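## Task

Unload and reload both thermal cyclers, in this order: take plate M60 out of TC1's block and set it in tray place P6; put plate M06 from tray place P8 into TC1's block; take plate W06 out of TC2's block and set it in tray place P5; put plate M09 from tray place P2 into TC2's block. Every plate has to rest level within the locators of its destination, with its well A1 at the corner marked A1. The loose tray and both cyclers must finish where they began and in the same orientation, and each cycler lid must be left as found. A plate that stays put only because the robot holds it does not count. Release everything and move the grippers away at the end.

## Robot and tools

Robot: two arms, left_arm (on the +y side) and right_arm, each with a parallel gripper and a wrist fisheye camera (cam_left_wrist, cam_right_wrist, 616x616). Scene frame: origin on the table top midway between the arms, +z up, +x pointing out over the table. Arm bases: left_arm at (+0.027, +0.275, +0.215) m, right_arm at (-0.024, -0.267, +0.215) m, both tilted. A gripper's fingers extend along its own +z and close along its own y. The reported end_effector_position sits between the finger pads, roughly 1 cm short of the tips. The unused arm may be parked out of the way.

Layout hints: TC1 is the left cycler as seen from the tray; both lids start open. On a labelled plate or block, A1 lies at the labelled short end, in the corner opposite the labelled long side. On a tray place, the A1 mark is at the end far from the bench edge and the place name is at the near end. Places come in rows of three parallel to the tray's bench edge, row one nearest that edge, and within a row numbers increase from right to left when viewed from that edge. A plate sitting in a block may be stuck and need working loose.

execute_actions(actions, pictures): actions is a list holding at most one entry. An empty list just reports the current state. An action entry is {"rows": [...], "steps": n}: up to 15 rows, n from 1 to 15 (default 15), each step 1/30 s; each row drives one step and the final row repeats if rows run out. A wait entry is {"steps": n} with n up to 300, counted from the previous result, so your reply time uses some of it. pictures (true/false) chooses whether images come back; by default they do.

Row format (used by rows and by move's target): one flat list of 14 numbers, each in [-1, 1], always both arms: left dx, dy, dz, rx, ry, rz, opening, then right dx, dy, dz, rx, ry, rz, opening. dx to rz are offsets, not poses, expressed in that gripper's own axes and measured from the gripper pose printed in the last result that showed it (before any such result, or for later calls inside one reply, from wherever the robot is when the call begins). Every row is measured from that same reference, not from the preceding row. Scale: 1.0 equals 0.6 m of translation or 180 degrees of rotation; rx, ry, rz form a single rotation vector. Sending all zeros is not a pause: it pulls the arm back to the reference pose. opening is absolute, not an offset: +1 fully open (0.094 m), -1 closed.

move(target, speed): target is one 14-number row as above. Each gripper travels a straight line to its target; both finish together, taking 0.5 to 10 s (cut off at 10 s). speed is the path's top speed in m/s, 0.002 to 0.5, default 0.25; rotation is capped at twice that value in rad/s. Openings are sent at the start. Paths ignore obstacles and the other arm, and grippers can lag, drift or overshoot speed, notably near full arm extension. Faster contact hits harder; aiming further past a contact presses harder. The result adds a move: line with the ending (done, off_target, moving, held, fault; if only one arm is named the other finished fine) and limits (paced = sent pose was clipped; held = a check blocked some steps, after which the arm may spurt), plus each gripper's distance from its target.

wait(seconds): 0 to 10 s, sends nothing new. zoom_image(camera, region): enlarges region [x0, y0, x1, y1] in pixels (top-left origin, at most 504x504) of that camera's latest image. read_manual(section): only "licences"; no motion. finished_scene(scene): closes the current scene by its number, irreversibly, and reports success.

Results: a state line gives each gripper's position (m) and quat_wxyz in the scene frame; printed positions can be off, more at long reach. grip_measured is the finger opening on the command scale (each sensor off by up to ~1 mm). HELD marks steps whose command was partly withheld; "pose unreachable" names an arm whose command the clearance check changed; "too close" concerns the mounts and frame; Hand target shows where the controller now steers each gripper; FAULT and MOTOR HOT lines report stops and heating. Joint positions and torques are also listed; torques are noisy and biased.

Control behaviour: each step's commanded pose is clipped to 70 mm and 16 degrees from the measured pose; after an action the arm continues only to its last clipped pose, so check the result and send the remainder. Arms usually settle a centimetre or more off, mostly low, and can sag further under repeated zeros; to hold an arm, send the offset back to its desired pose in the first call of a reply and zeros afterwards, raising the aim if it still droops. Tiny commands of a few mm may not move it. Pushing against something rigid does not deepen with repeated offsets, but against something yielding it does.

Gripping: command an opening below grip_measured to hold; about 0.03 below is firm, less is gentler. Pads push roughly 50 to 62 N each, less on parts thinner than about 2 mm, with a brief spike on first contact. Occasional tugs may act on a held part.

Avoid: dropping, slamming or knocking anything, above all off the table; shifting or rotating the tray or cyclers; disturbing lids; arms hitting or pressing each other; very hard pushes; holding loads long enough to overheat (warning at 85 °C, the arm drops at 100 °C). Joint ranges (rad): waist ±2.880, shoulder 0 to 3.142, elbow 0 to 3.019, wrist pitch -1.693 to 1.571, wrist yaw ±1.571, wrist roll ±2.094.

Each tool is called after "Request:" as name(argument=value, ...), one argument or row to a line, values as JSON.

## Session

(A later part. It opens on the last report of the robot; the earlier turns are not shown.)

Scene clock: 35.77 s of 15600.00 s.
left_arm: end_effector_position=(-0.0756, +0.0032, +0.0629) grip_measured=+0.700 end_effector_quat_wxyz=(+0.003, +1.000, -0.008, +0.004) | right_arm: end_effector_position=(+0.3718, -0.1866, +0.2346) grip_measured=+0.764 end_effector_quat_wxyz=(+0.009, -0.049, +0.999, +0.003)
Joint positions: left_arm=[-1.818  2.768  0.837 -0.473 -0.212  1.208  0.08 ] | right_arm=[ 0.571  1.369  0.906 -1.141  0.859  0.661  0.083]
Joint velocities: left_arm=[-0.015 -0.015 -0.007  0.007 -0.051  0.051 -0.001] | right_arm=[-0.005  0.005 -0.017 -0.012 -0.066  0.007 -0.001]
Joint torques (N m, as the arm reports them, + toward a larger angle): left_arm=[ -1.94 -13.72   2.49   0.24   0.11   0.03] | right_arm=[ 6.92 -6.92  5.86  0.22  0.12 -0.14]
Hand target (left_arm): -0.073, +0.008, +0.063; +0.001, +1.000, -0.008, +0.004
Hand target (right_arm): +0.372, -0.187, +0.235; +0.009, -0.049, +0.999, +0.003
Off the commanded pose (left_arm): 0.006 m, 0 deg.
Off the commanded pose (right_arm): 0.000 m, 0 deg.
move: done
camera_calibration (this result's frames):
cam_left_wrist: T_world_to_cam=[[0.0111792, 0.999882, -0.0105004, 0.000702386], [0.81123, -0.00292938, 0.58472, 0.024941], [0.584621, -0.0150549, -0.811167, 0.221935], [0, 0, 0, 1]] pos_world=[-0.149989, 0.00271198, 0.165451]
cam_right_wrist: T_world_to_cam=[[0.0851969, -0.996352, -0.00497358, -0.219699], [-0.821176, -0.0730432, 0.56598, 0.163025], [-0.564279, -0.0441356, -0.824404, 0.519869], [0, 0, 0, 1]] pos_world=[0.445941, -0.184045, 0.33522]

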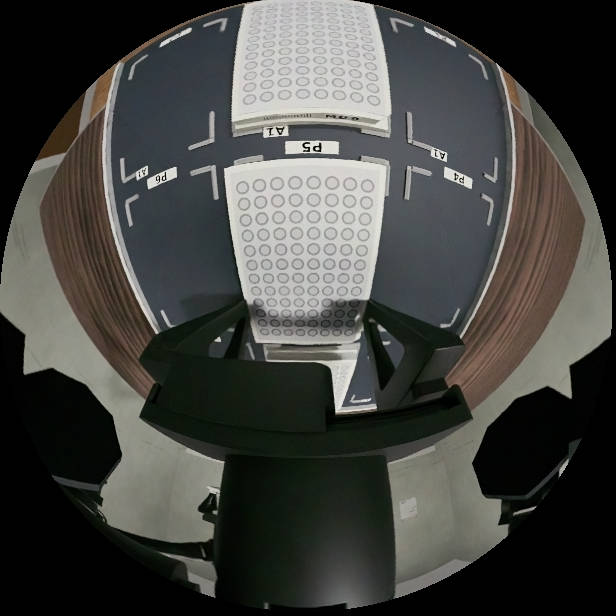

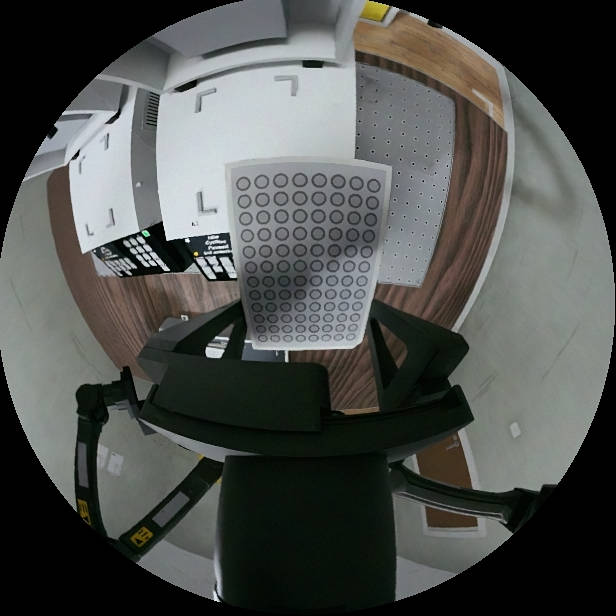

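Request:
move(
  target=[0,-0.014,0.004,0,0,0,0.62, 0,0,0,0,0,0,0.62],
  speed=0.05,
)

Request:
zoom_image(
  camera="cam_left_wrist",
  region=[180,120,440,380],
)

Scene clock: 37.43 s of 15600.00 s.
left_arm: end_effector_position=(-0.0757, +0.0034, +0.0622) grip_measured=+0.700 end_effector_quat_wxyz=(+0.007, +1.000, -0.007, +0.002) | right_arm: end_effector_position=(+0.3718, -0.1866, +0.2346) grip_measured=+0.764 end_effector_quat_wxyz=(+0.009, -0.049, +0.999, +0.003)
Joint positions: left_arm=[-1.818  2.767  0.83  -0.458 -0.212  1.208  0.08 ] | right_arm=[ 0.571  1.369  0.906 -1.141  0.859  0.661  0.083]
Joint velocities: left_arm=[-0.005 -0.024 -0.002 -0.002  0.007 -0.051  0.   ] | right_arm=[ 0.005 -0.005 -0.012 -0.007  0.051  0.007  0.   ]
Joint torques (N m, as the arm reports them, + toward a larger angle): left_arm=[ -2.8  -13.55   2.23   0.39   0.41  -0.05] | right_arm=[ 6.94 -6.89  5.87  0.23  0.12 -0.14]
Hand target (left_arm): -0.075, +0.012, +0.060; +0.002, +1.000, -0.008, +0.004
Hand target (right_arm): +0.372, -0.187, +0.235; +0.009, -0.049, +0.999, +0.003
Off the commanded pose (left_arm): 0.008 m, 1 deg.
Off the commanded pose (right_arm): 0.000 m, 0 deg.
move: done
camera_calibration (this result's frames):
cam_left_wrist: T_world_to_cam=[[0.00936628, 0.999785, -0.0185138, 0.000813316], [0.813088, 0.00316253, 0.582132, 0.0257096], [0.582065, -0.0205058, -0.812884, 0.221309], [0, 0, 0, 1]] pos_world=[-0.149728, 0.00364367, 0.164947]
cam_right_wrist: T_world_to_cam=[[0.0851969, -0.996352, -0.00497358, -0.219699], [-0.821176, -0.0730432, 0.56598, 0.163025], [-0.564279, -0.0441356, -0.824404, 0.519869], [0, 0, 0, 1]] pos_world=[0.445941, -0.184045, 0.33522]

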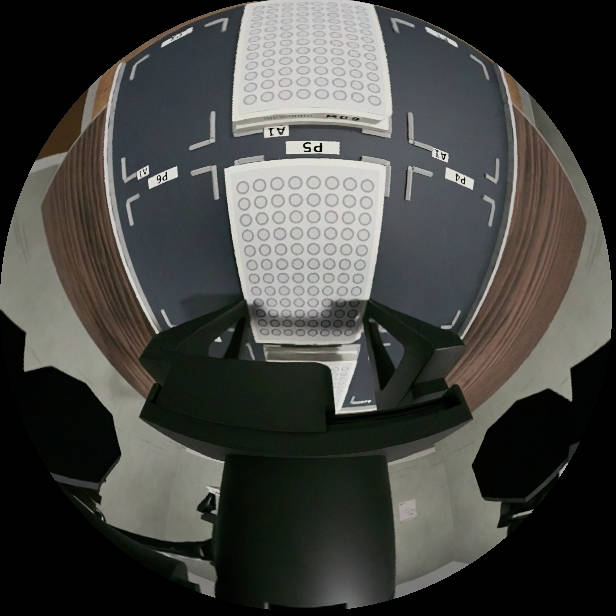

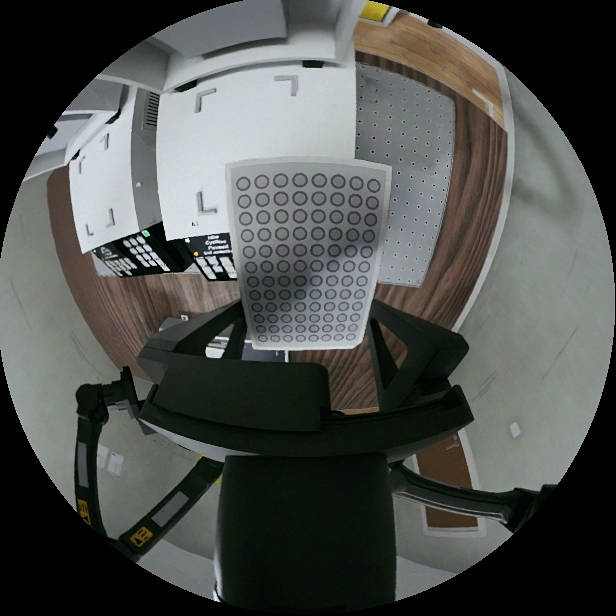

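Region (180, 120, 440, 380) of cam_left_wrist's 616x616 image, scaled by 1.938, with more detail than that image has.

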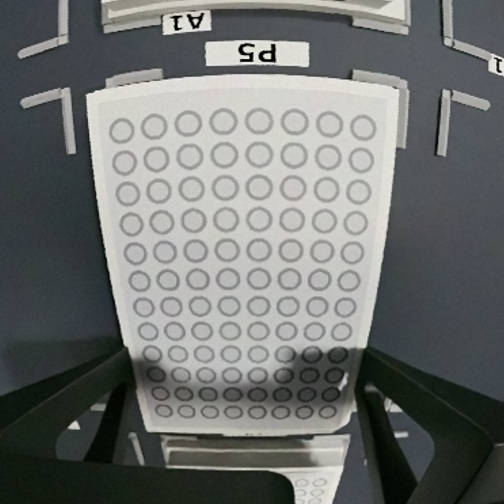

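Use roll of the wrist to help.

Request:
move(
  target=[0,-0.014,0,0.008,0,0,0.62, 0,0,0,0,0,0,0.62],
  speed=0.05,
)

Request:
zoom_image(
  camera="cam_left_wrist",
  region=[180,120,440,380],
)

Scene clock: 42.03 s of 15600.00 s.
left_arm: end_effector_position=(-0.0759, +0.0035, +0.0623) grip_measured=+0.700 end_effector_quat_wxyz=(+0.006, +1.000, -0.007, +0.002) | right_arm: end_effector_position=(+0.3718, -0.1866, +0.2346) grip_measured=+0.764 end_effector_quat_wxyz=(+0.009, -0.049, +0.999, +0.003)
Joint positions: left_arm=[-1.818  2.766  0.83  -0.459 -0.211  1.208  0.08 ] | right_arm=[ 0.571  1.369  0.906 -1.141  0.859  0.661  0.083]
Joint velocities: left_arm=[-0.005 -0.005  0.002 -0.022  0.022 -0.007 -0.   ] | right_arm=[ 0.005 -0.005 -0.012 -0.012  0.022 -0.051 -0.   ]
Joint torques (N m, as the arm reports them, + toward a larger angle): left_arm=[ -2.71 -12.98   3.35  -0.63   0.61  -0.08] | right_arm=[ 6.92 -6.88  5.86  0.23  0.12 -0.13]
Hand target (left_arm): -0.075, +0.012, +0.062; -0.006, +1.000, -0.007, +0.003
Hand target (right_arm): +0.372, -0.187, +0.235; +0.009, -0.049, +0.999, +0.003
Off the commanded pose (left_arm): 0.008 m, 1 deg.
Off the commanded pose (right_arm): 0.000 m, 0 deg.
After step 90, 0.90 s passed at rest.
move: done
camera_calibration (this result's frames):
cam_left_wrist: T_world_to_cam=[[0.00935884, 0.999792, -0.0181019, 0.000732778], [0.813707, 0.00290732, 0.581268, 0.02586], [0.5812, -0.0201697, -0.813511, 0.221486], [0, 0, 0, 1]] pos_world=[-0.149777, 0.00365948, 0.165163]
cam_right_wrist: T_world_to_cam=[[0.0851969, -0.996352, -0.00497358, -0.219699], [-0.821176, -0.0730432, 0.56598, 0.163025], [-0.564279, -0.0441356, -0.824404, 0.519869], [0, 0, 0, 1]] pos_world=[0.445941, -0.184045, 0.33522]

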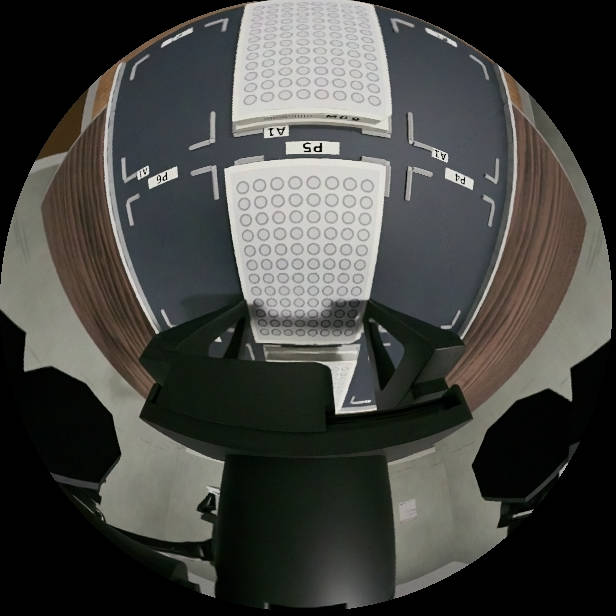

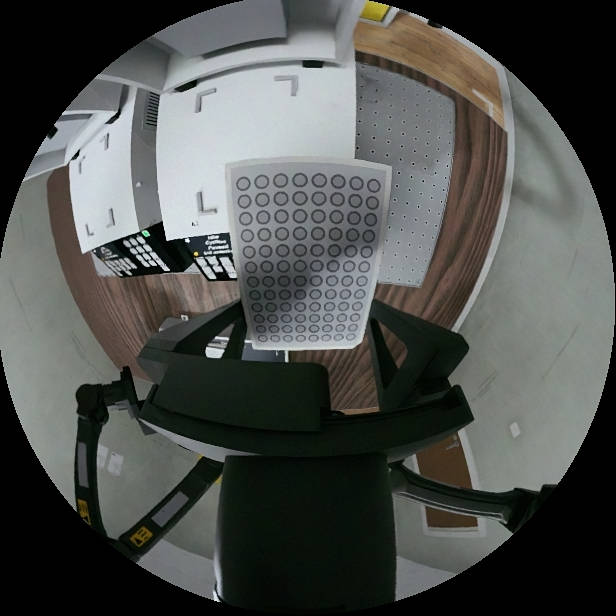

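Region (180, 120, 440, 380) of cam_left_wrist's 616x616 image, scaled by 1.938, with more detail than that image has.

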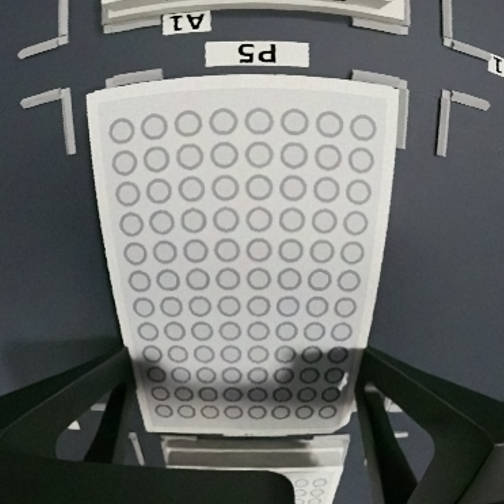

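Request:
move(
  target=[0,-0.014,-0.015,0.004,0,0,0.62, 0,0,0,0,0,0,0.62],
  speed=0.05,
)

Request:
zoom_image(
  camera="cam_left_wrist",
  region=[180,120,440,380],
)

Scene clock: 43.60 s of 15600.00 s.
left_arm: end_effector_position=(-0.0753, +0.0110, +0.0652) grip_measured=+0.700 end_effector_quat_wxyz=(-0.003, +1.000, -0.008, -0.001) | right_arm: end_effector_position=(+0.3718, -0.1866, +0.2346) grip_measured=+0.764 end_effector_quat_wxyz=(+0.009, -0.049, +0.999, +0.003)
Joint positions: left_arm=[-1.821  2.754  0.819 -0.477 -0.196  1.203  0.08 ] | right_arm=[ 0.571  1.369  0.906 -1.141  0.859  0.661  0.083]
Joint velocities: left_arm=[-0.015 -0.005  0.002 -0.012 -0.007 -0.051 -0.001] | right_arm=[-0.015 -0.005  0.007  0.002 -0.051  0.066 -0.002]
Joint torques (N m, as the arm reports them, + toward a larger angle): left_arm=[ -3.65 -14.6    3.17  -0.33   0.29  -0.1 ] | right_arm=[ 6.9  -6.9   5.86  0.21  0.12 -0.13]
Hand target (left_arm): -0.076, +0.012, +0.071; -0.000, +1.000, -0.007, +0.002
Hand target (right_arm): +0.372, -0.187, +0.235; +0.009, -0.049, +0.999, +0.003
Off the commanded pose (left_arm): 0.006 m, 1 deg.
Off the commanded pose (right_arm): 0.000 m, 0 deg.
move: done
camera_calibration (this result's frames):
cam_left_wrist: T_world_to_cam=[[0.0103676, 0.999946, 0.000706669, -0.00788741], [0.817204, -0.00888019, 0.57628, 0.0243637], [0.576256, -0.00539718, -0.817252, 0.223354], [0, 0, 0, 1]] pos_world=[-0.148538, 0.00930882, 0.168502]
cam_right_wrist: T_world_to_cam=[[0.0851969, -0.996352, -0.00497358, -0.219699], [-0.821176, -0.0730432, 0.56598, 0.163025], [-0.564279, -0.0441356, -0.824404, 0.519869], [0, 0, 0, 1]] pos_world=[0.445941, -0.184045, 0.33522]

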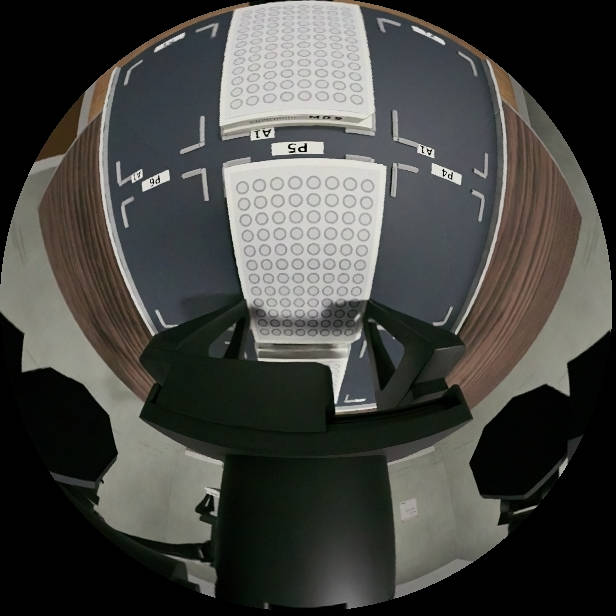

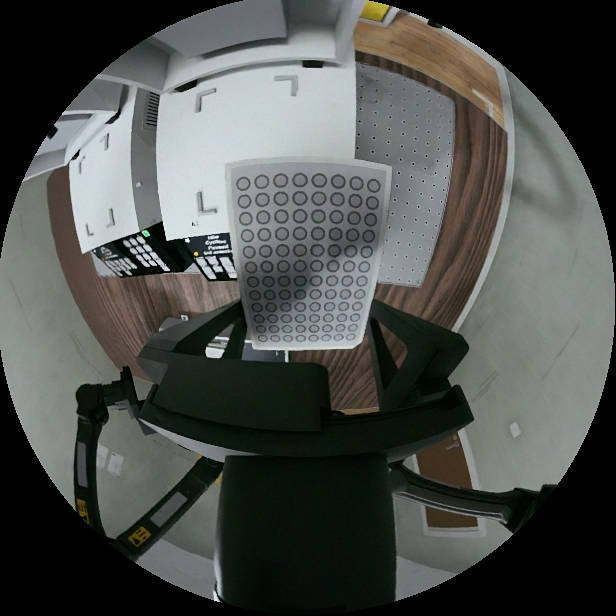

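Region (180, 120, 440, 380) of cam_left_wrist's 616x616 image, scaled by 1.938, with more detail than that image has.

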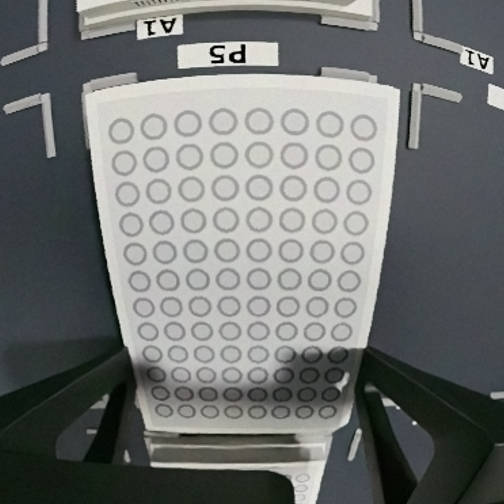

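Overshot; want y≈0.007.

Request:
move(
  target=[0.002,0.012,0,-0.004,0,0,0.62, 0,0,0,0,0,0,0.62],
  speed=0.05,
)

Request:
zoom_image(
  camera="cam_left_wrist",
  region=[180,120,440,380],
)

Scene clock: 45.33 s of 15600.00 s.
left_arm: end_effector_position=(-0.0735, +0.0103, +0.0652) grip_measured=+0.700 end_effector_quat_wxyz=(-0.001, +1.000, -0.008, +0.004) | right_arm: end_effector_position=(+0.3718, -0.1866, +0.2346) grip_measured=+0.764 end_effector_quat_wxyz=(+0.009, -0.049, +0.999, +0.003)
Joint positions: left_arm=[-1.821  2.754  0.819 -0.477 -0.207  1.204  0.08 ] | right_arm=[ 0.571  1.369  0.906 -1.141  0.859  0.661  0.083]
Joint velocities: left_arm=[-0.015  0.005 -0.017 -0.007 -0.051 -0.051  0.001] | right_arm=[-0.015 -0.015 -0.002 -0.002 -0.037 -0.007 -0.001]
Joint torques (N m, as the arm reports them, + toward a larger angle): left_arm=[ -1.02 -13.03   4.46   0.47   0.01   0.08] | right_arm=[ 6.94 -6.91  5.86  0.22  0.12 -0.13]
Hand target (left_arm): -0.074, +0.004, +0.065; +0.003, +1.000, -0.008, -0.001
Hand target (right_arm): +0.372, -0.187, +0.235; +0.009, -0.049, +0.999, +0.003
Off the commanded pose (left_arm): 0.007 m, 1 deg.
Off the commanded pose (right_arm): 0.000 m, 0 deg.
move: done
camera_calibration (this result's frames):
cam_left_wrist: T_world_to_cam=[[0.0111967, 0.999932, -0.00331277, -0.00687226], [0.811242, -0.00714686, 0.584667, 0.0219121], [0.584603, -0.00923379, -0.811267, 0.222598], [0, 0, 0, 1]] pos_world=[-0.147831, 0.00908382, 0.167752]
cam_right_wrist: T_world_to_cam=[[0.0851969, -0.996352, -0.00497358, -0.219699], [-0.821176, -0.0730432, 0.56598, 0.163025], [-0.564279, -0.0441356, -0.824404, 0.519869], [0, 0, 0, 1]] pos_world=[0.445941, -0.184045, 0.33522]

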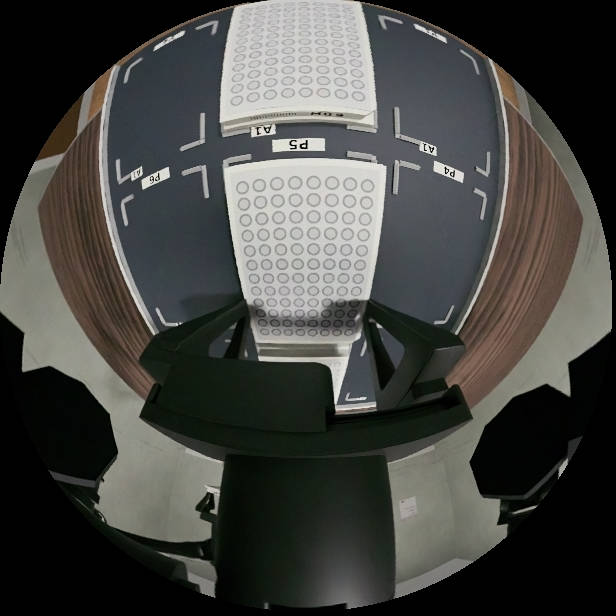

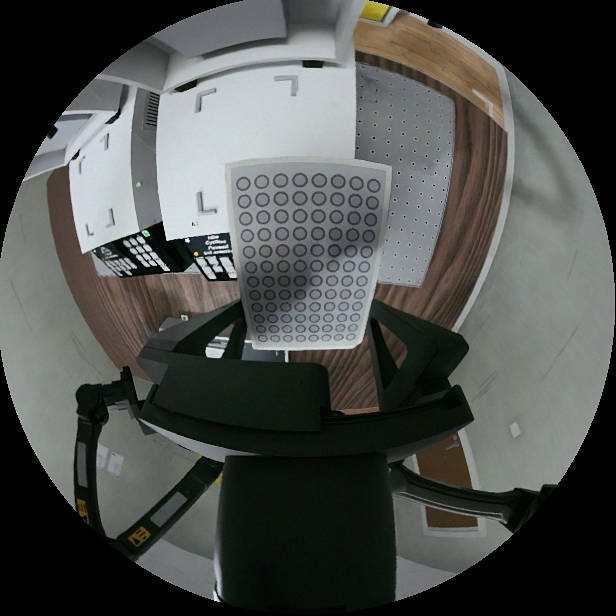

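Region (180, 120, 440, 380) of cam_left_wrist's 616x616 image, scaled by 1.938, with more detail than that image has.

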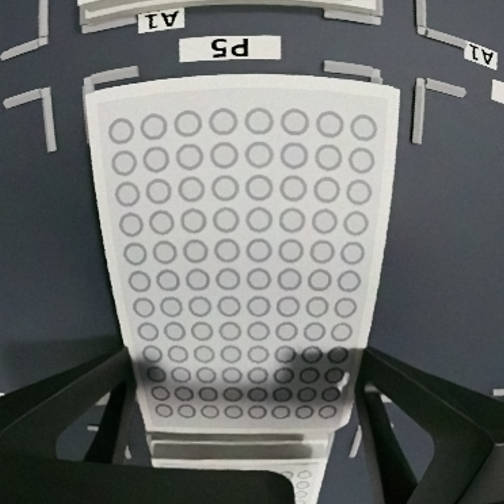

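Request:
move(
  target=[0,0.012,0,-0.009,0,0,0.62, 0,0,0,0,0,0,0.62],
  speed=0.05,
)

Request:
zoom_image(
  camera="cam_left_wrist",
  region=[180,120,440,380],
)

Scene clock: 47.20 s of 15600.00 s.
left_arm: end_effector_position=(-0.0732, +0.0065, +0.0652) grip_measured=+0.700 end_effector_quat_wxyz=(+0.007, +1.000, -0.007, +0.006) | right_arm: end_effector_position=(+0.3718, -0.1866, +0.2346) grip_measured=+0.764 end_effector_quat_wxyz=(+0.009, -0.049, +0.999, +0.003)
Joint positions: left_arm=[-1.821  2.754  0.819 -0.463 -0.217  1.204  0.08 ] | right_arm=[ 0.571  1.369  0.906 -1.141  0.859  0.661  0.083]
Joint velocities: left_arm=[ 0.005 -0.005 -0.012  0.007  0.037 -0.066 -0.001] | right_arm=[-0.005 -0.015  0.002 -0.007 -0.007 -0.022 -0.001]
Joint torques (N m, as the arm reports them, + toward a larger angle): left_arm=[ -1.72 -13.16   3.61   0.74  -0.03   0.07] | right_arm=[ 6.97 -6.92  5.86  0.23  0.12 -0.13]
Hand target (left_arm): -0.074, +0.003, +0.065; +0.013, +1.000, -0.008, +0.004
Hand target (right_arm): +0.372, -0.187, +0.235; +0.009, -0.049, +0.999, +0.003
Off the commanded pose (left_arm): 0.003 m, 1 deg.
Off the commanded pose (right_arm): 0.000 m, 0 deg.
move: done
camera_calibration (this result's frames):
cam_left_wrist: T_world_to_cam=[[0.00840792, 0.999771, -0.0196599, -0.00223134], [0.809078, 0.00475221, 0.587682, 0.0212372], [0.587641, -0.0208476, -0.808853, 0.222576], [0, 0, 0, 1]] pos_world=[-0.147959, 0.00677009, 0.167507]
cam_right_wrist: T_world_to_cam=[[0.0851969, -0.996352, -0.00497358, -0.219699], [-0.821176, -0.0730432, 0.56598, 0.163025], [-0.564279, -0.0441356, -0.824404, 0.519869], [0, 0, 0, 1]] pos_world=[0.445941, -0.184045, 0.33522]

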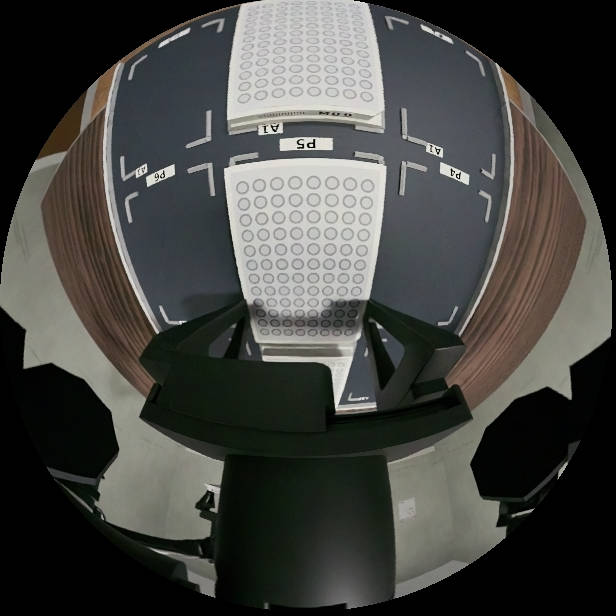

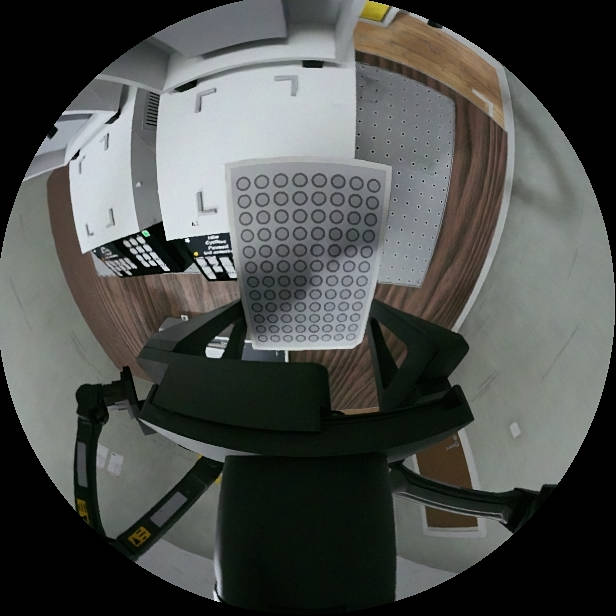

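Region (180, 120, 440, 380) of cam_left_wrist's 616x616 image, scaled by 1.938, with more detail than that image has.

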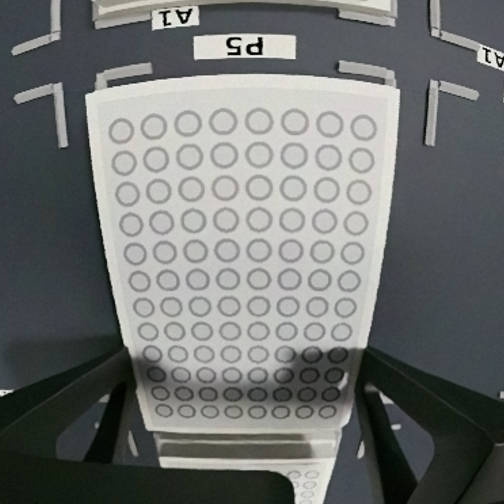

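Centred. Release and lift.

Request:
move(
  target=[0,0,0,0,0,0,1, 0,0,0,0,0,0,0.62],
)

Request:
move(
  target=[0.04,0,-0.08,0,0,0,1, 0,0,0,0,0,0,0.62],
  speed=0.1,
)

Request:
zoom_image(
  camera="cam_left_wrist",
  region=[180,100,440,360],
)

Scene clock: 48.83 s of 15600.00 s.
left_arm: end_effector_position=(-0.0732, +0.0065, +0.0652) grip_measured=+1.000 end_effector_quat_wxyz=(+0.007, +1.000, -0.007, +0.006) | right_arm: end_effector_position=(+0.3718, -0.1866, +0.2346) grip_measured=+0.764 end_effector_quat_wxyz=(+0.009, -0.049, +0.999, +0.003)
Joint positions: left_arm=[-1.821  2.754  0.819 -0.463 -0.217  1.204  0.094] | right_arm=[ 0.571  1.369  0.906 -1.141  0.859  0.661  0.083]
Joint velocities: left_arm=[-0.015 -0.005 -0.017 -0.017 -0.066 -0.051  0.   ] | right_arm=[-0.015 -0.005  0.002 -0.007  0.051 -0.022 -0.   ]
Joint torques (N m, as the arm reports them, + toward a larger angle): left_arm=[ -2.39 -12.92   3.72   0.09   0.12   0.01] | right_arm=[ 6.96 -6.88  5.86  0.22  0.12 -0.13]
Hand target (left_arm): -0.073, +0.006, +0.065; +0.007, +1.000, -0.007, +0.006
Hand target (right_arm): +0.372, -0.187, +0.235; +0.009, -0.049, +0.999, +0.003
Off the commanded pose (left_arm): 0.000 m, 0 deg.
Off the commanded pose (right_arm): 0.000 m, 0 deg.
move: done
camera_calibration (this result's frames):
cam_left_wrist: T_world_to_cam=[[0.00840792, 0.999771, -0.0196599, -0.00223134], [0.809078, 0.00475221, 0.587682, 0.0212372], [0.587641, -0.0208476, -0.808853, 0.222576], [0, 0, 0, 1]] pos_world=[-0.147959, 0.00677009, 0.167507]
cam_right_wrist: T_world_to_cam=[[0.0851969, -0.996352, -0.00497358, -0.219699], [-0.821176, -0.0730432, 0.56598, 0.163025], [-0.564279, -0.0441356, -0.824404, 0.519869], [0, 0, 0, 1]] pos_world=[0.445941, -0.184045, 0.33522]

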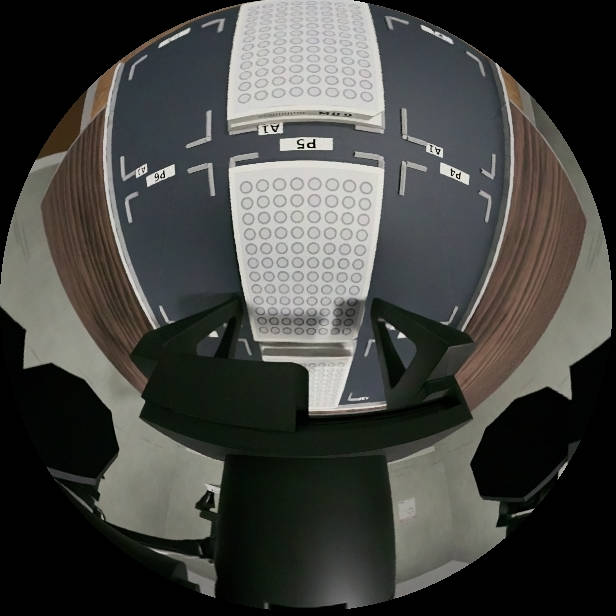

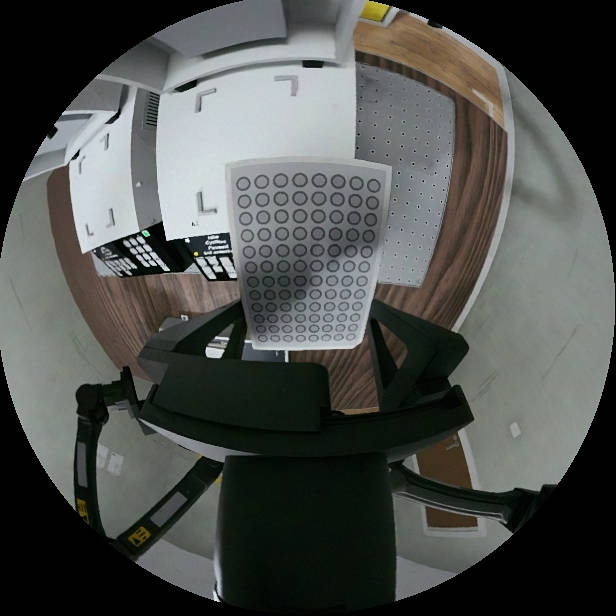

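Scene clock: 49.73 s of 15600.00 s.
left_arm: end_effector_position=(-0.0542, +0.0026, +0.1134) grip_measured=+1.000 end_effector_quat_wxyz=(+0.015, +1.000, -0.004, +0.007) | right_arm: end_effector_position=(+0.3740, -0.1857, +0.2351) grip_measured=+0.764 end_effector_quat_wxyz=(+0.012, -0.045, +0.999, +0.005)
Joint positions: left_arm=[-1.789  2.607  0.806 -0.577 -0.247  1.226  0.094] | right_arm=[ 0.571  1.369  0.908 -1.132  0.861  0.661  0.083]
Joint velocities: left_arm=[-0.005 -0.005 -0.002 -0.017 -0.066 -0.007  0.   ] | right_arm=[ 0.005 -0.015 -0.012 -0.007 -0.007  0.022 -0.001]
Joint torques (N m, as the arm reports them, + toward a larger angle): left_arm=[ -1.63 -12.1    4.09  -0.38  -0.04   0.11] | right_arm=[ 6.96 -6.31  5.77 -0.2   0.04 -0.13]
Hand target (left_arm): -0.050, +0.007, +0.114; +0.007, +1.000, -0.007, +0.006
Hand target (right_arm): +0.372, -0.187, +0.235; +0.009, -0.049, +0.999, +0.003
Off the commanded pose (left_arm): 0.006 m, 1 deg.
Off the commanded pose (right_arm): 0.002 m, 1 deg.
move: done
camera_calibration (this result's frames):
cam_left_wrist: T_world_to_cam=[[0.00410178, 0.999389, -0.0347095, 0.00395922], [0.808078, 0.0171338, 0.588826, -0.0226637], [0.589061, -0.0304632, -0.807514, 0.250249], [0, 0, 0, 1]] pos_world=[-0.129114, 0.0040549, 0.215562]
cam_right_wrist: T_world_to_cam=[[0.0771792, -0.996987, -0.00770988, -0.21545], [-0.825448, -0.0682331, 0.560339, 0.168501], [-0.559177, -0.0368824, -0.828228, 0.521931], [0, 0, 0, 1]] pos_world=[0.447568, -0.184054, 0.336199]

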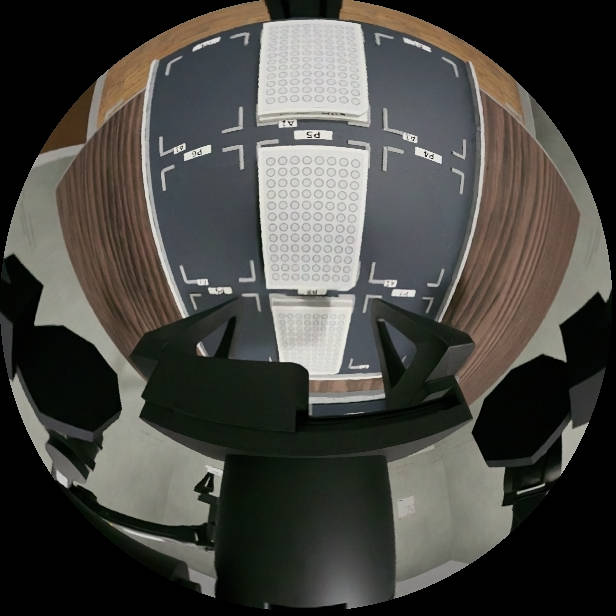

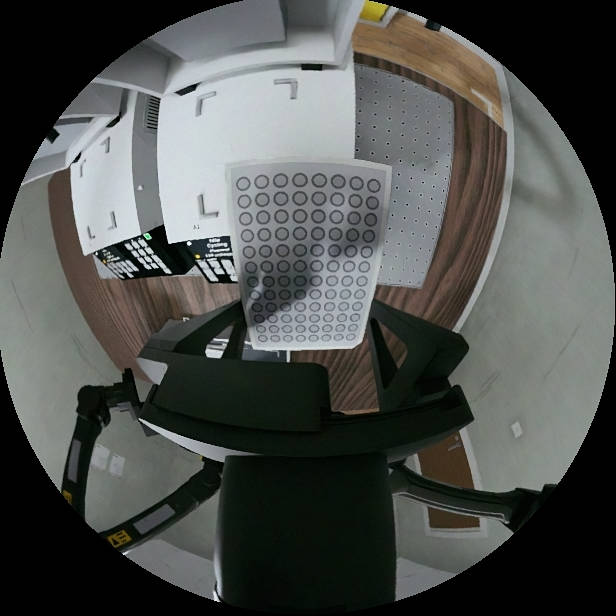

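Region (180, 100, 440, 360) of cam_left_wrist's 616x616 image, scaled by 1.938, with more detail than that image has.

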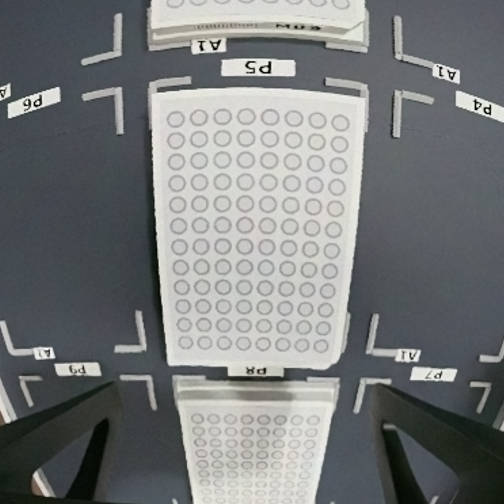

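Request:
move(
  target=[-0.035,-0.008,0.087,0.009,-0.004,0,1, 0,0,0,0,0,0,0.62],
  speed=0.08,
)

Scene clock: 52.17 s of 15600.00 s.
left_arm: end_effector_position=(-0.0664, +0.0122, +0.0679) grip_measured=+1.000 end_effector_quat_wxyz=(-0.003, +1.000, -0.000, +0.002) | right_arm: end_effector_position=(+0.3740, -0.1857, +0.2351) grip_measured=+0.764 end_effector_quat_wxyz=(+0.012, -0.045, +0.999, +0.005)
Joint positions: left_arm=[-1.792  2.736  0.807 -0.48  -0.224  1.208  0.094] | right_arm=[ 0.571  1.369  0.908 -1.132  0.861  0.661  0.083]
Joint velocities: left_arm=[-0.005 -0.005 -0.007 -0.002 -0.022 -0.037  0.   ] | right_arm=[-0.005 -0.015  0.002  0.002 -0.037 -0.037 -0.   ]
Joint torques (N m, as the arm reports them, + toward a larger angle): left_arm=[ -3.96 -10.28   5.41   0.86   0.6   -0.01] | right_arm=[ 6.92 -6.9   5.88  0.23  0.12 -0.13]
Hand target (left_arm): -0.074, +0.006, +0.061; +0.000, +1.000, -0.004, +0.000
Hand target (right_arm): +0.374, -0.186, +0.235; +0.012, -0.045, +0.999, +0.005
Off the commanded pose (left_arm): 0.012 m, 1 deg.
Off the commanded pose (right_arm): 0.000 m, 0 deg.
move: off_target (left_arm)
camera_calibration (this result's frames):
cam_left_wrist: T_world_to_cam=[[-0.00422511, 0.999991, 0.000603009, -0.0102043], [0.813498, 0.00308647, 0.581559, 0.014785], [0.581552, 0.0029477, -0.813504, 0.220438], [0, 0, 0, 1]] pos_world=[-0.140267, 0.0095088, 0.170735]
cam_right_wrist: T_world_to_cam=[[0.0771792, -0.996987, -0.00770988, -0.21545], [-0.825448, -0.0682331, 0.560339, 0.168501], [-0.559177, -0.0368824, -0.828228, 0.521931], [0, 0, 0, 1]] pos_world=[0.447568, -0.184054, 0.336199]

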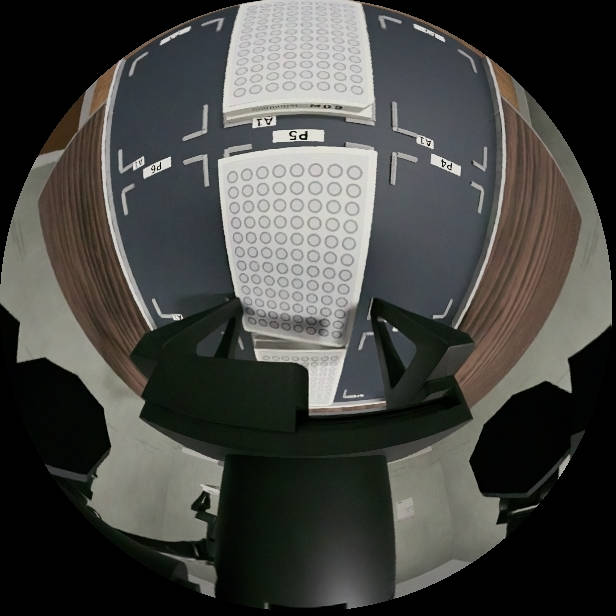

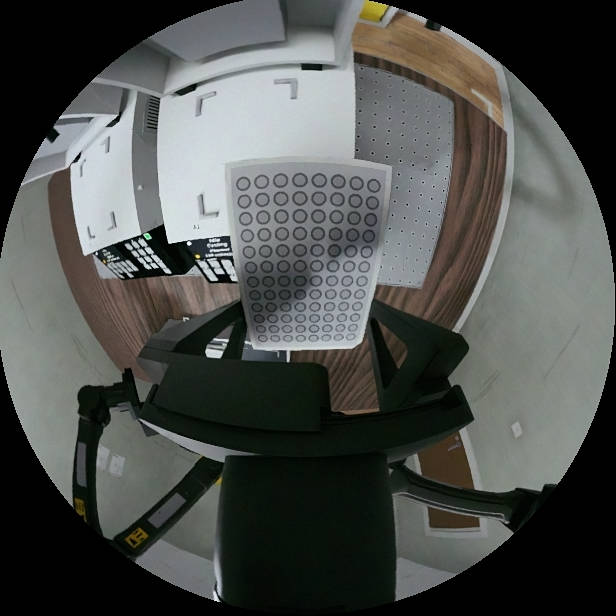

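Finger landed on plate and tipped it. Lift and recentre.

Request:
move(
  target=[-0.015,0.03,-0.035,0,0,0,1, 0,0,0,0,0,0,0.62],
  speed=0.06,
)

Request:
zoom_image(
  camera="cam_left_wrist",
  region=[180,100,440,360],
)

Scene clock: 54.00 s of 15600.00 s.
left_arm: end_effector_position=(-0.0697, +0.0102, +0.0776) grip_measured=+1.000 end_effector_quat_wxyz=(-0.019, +1.000, -0.004, +0.004) | right_arm: end_effector_position=(+0.3740, -0.1857, +0.2351) grip_measured=+0.764 end_effector_quat_wxyz=(+0.012, -0.045, +0.999, +0.005)
Joint positions: left_arm=[-1.807  2.728  0.84  -0.556 -0.205  1.2    0.094] | right_arm=[ 0.571  1.369  0.908 -1.132  0.861  0.661  0.083]
Joint velocities: left_arm=[-0.015 -0.024 -0.017  0.017  0.037  0.022  0.   ] | right_arm=[ 0.005 -0.005 -0.002 -0.007 -0.037  0.022 -0.   ]
Joint torques (N m, as the arm reports them, + toward a larger angle): left_arm=[ -3.43 -14.58   6.15  -0.42   0.26  -0.11] | right_arm=[ 6.9  -6.9   5.87  0.23  0.12 -0.14]
Hand target (left_arm): -0.075, -0.005, +0.089; -0.003, +1.000, -0.000, +0.002
Hand target (right_arm): +0.374, -0.186, +0.235; +0.012, -0.045, +0.999, +0.005
Off the commanded pose (left_arm): 0.020 m, 2 deg.
Off the commanded pose (right_arm): 0.000 m, 0 deg.
move: off_target (left_arm)
camera_calibration (this result's frames):
cam_left_wrist: T_world_to_cam=[[0.00357693, 0.999432, 0.033522, -0.0101538], [0.8109, -0.0225154, 0.584752, 0.0117086], [0.585174, 0.0250913, -0.810519, 0.230056], [0, 0, 0, 1]] pos_world=[-0.144081, 0.00463925, 0.179959]
cam_right_wrist: T_world_to_cam=[[0.0771792, -0.996987, -0.00770988, -0.21545], [-0.825448, -0.0682331, 0.560339, 0.168501], [-0.559177, -0.0368824, -0.828228, 0.521931], [0, 0, 0, 1]] pos_world=[0.447568, -0.184054, 0.336199]

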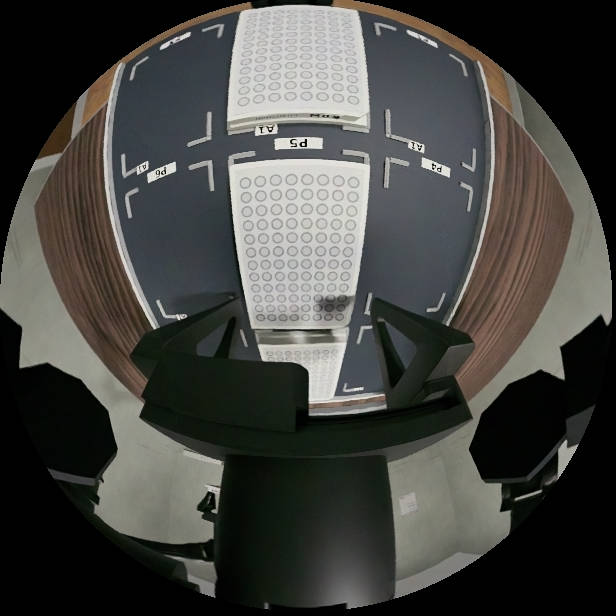

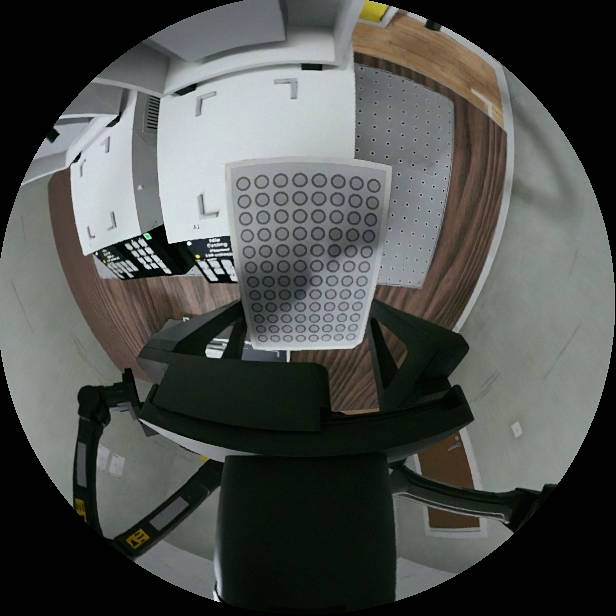

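Region (180, 100, 440, 360) of cam_left_wrist's 616x616 image, scaled by 1.938, with more detail than that image has.

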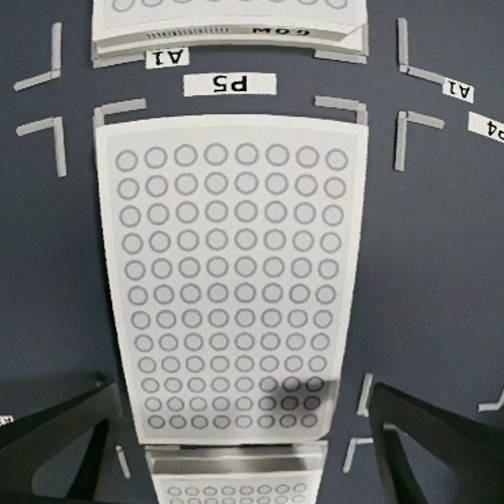

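Same descent as before (which drifted -y 6 mm).

Request:
move(
  target=[-0.005,0.008,0.027,-0.012,0,0,1, 0,0,0,0,0,0,0.62],
  speed=0.05,
)

Request:
zoom_image(
  camera="cam_left_wrist",
  region=[180,120,440,380],
)

Scene clock: 55.50 s of 15600.00 s.
left_arm: end_effector_position=(-0.0730, +0.0038, +0.0657) grip_measured=+1.000 end_effector_quat_wxyz=(-0.000, +1.000, -0.000, +0.002) | right_arm: end_effector_position=(+0.3740, -0.1857, +0.2351) grip_measured=+0.764 end_effector_quat_wxyz=(+0.012, -0.045, +0.999, +0.005)
Joint positions: left_arm=[-1.807  2.757  0.834 -0.483 -0.215  1.199  0.094] | right_arm=[ 0.571  1.369  0.908 -1.132  0.861  0.661  0.083]
Joint velocities: left_arm=[ 0.005  0.005  0.007 -0.027  0.051 -0.051  0.   ] | right_arm=[-0.005  0.005  0.012 -0.007  0.007 -0.022  0.   ]
Joint torques (N m, as the arm reports them, + toward a larger angle): left_arm=[ -2.51 -12.64   3.24   0.62  -0.03   0.09] | right_arm=[ 6.92 -6.95  5.87  0.24  0.12 -0.13]
Hand target (left_arm): -0.073, +0.006, +0.061; -0.001, +1.000, -0.005, +0.004
Hand target (right_arm): +0.374, -0.186, +0.235; +0.012, -0.045, +0.999, +0.005
Off the commanded pose (left_arm): 0.005 m, 1 deg.
Off the commanded pose (right_arm): 0.000 m, 0 deg.
move: done
camera_calibration (this result's frames):
cam_left_wrist: T_world_to_cam=[[-0.00454377, 0.999977, -0.00500513, -0.00141341], [0.813274, 0.00660768, 0.581844, 0.021446], [0.581864, -0.00142677, -0.813285, 0.222595], [0, 0, 0, 1]] pos_world=[-0.146968, 0.00158926, 0.168548]
cam_right_wrist: T_world_to_cam=[[0.0771792, -0.996987, -0.00770988, -0.21545], [-0.825448, -0.0682331, 0.560339, 0.168501], [-0.559177, -0.0368824, -0.828228, 0.521931], [0, 0, 0, 1]] pos_world=[0.447568, -0.184054, 0.336199]

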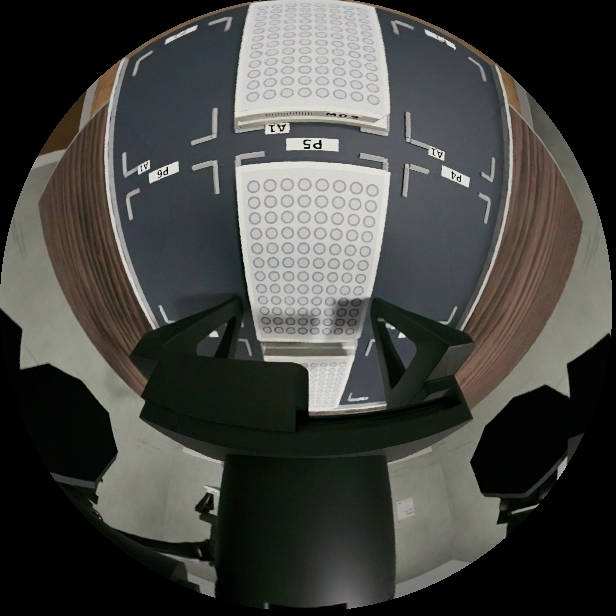

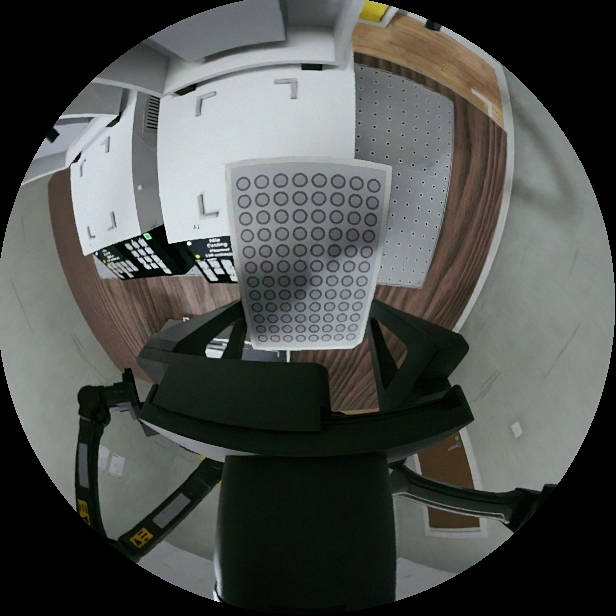

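Region (180, 120, 440, 380) of cam_left_wrist's 616x616 image, scaled by 1.938, with more detail than that image has.

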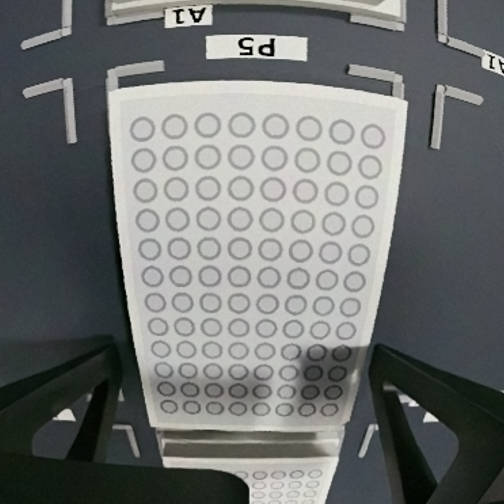

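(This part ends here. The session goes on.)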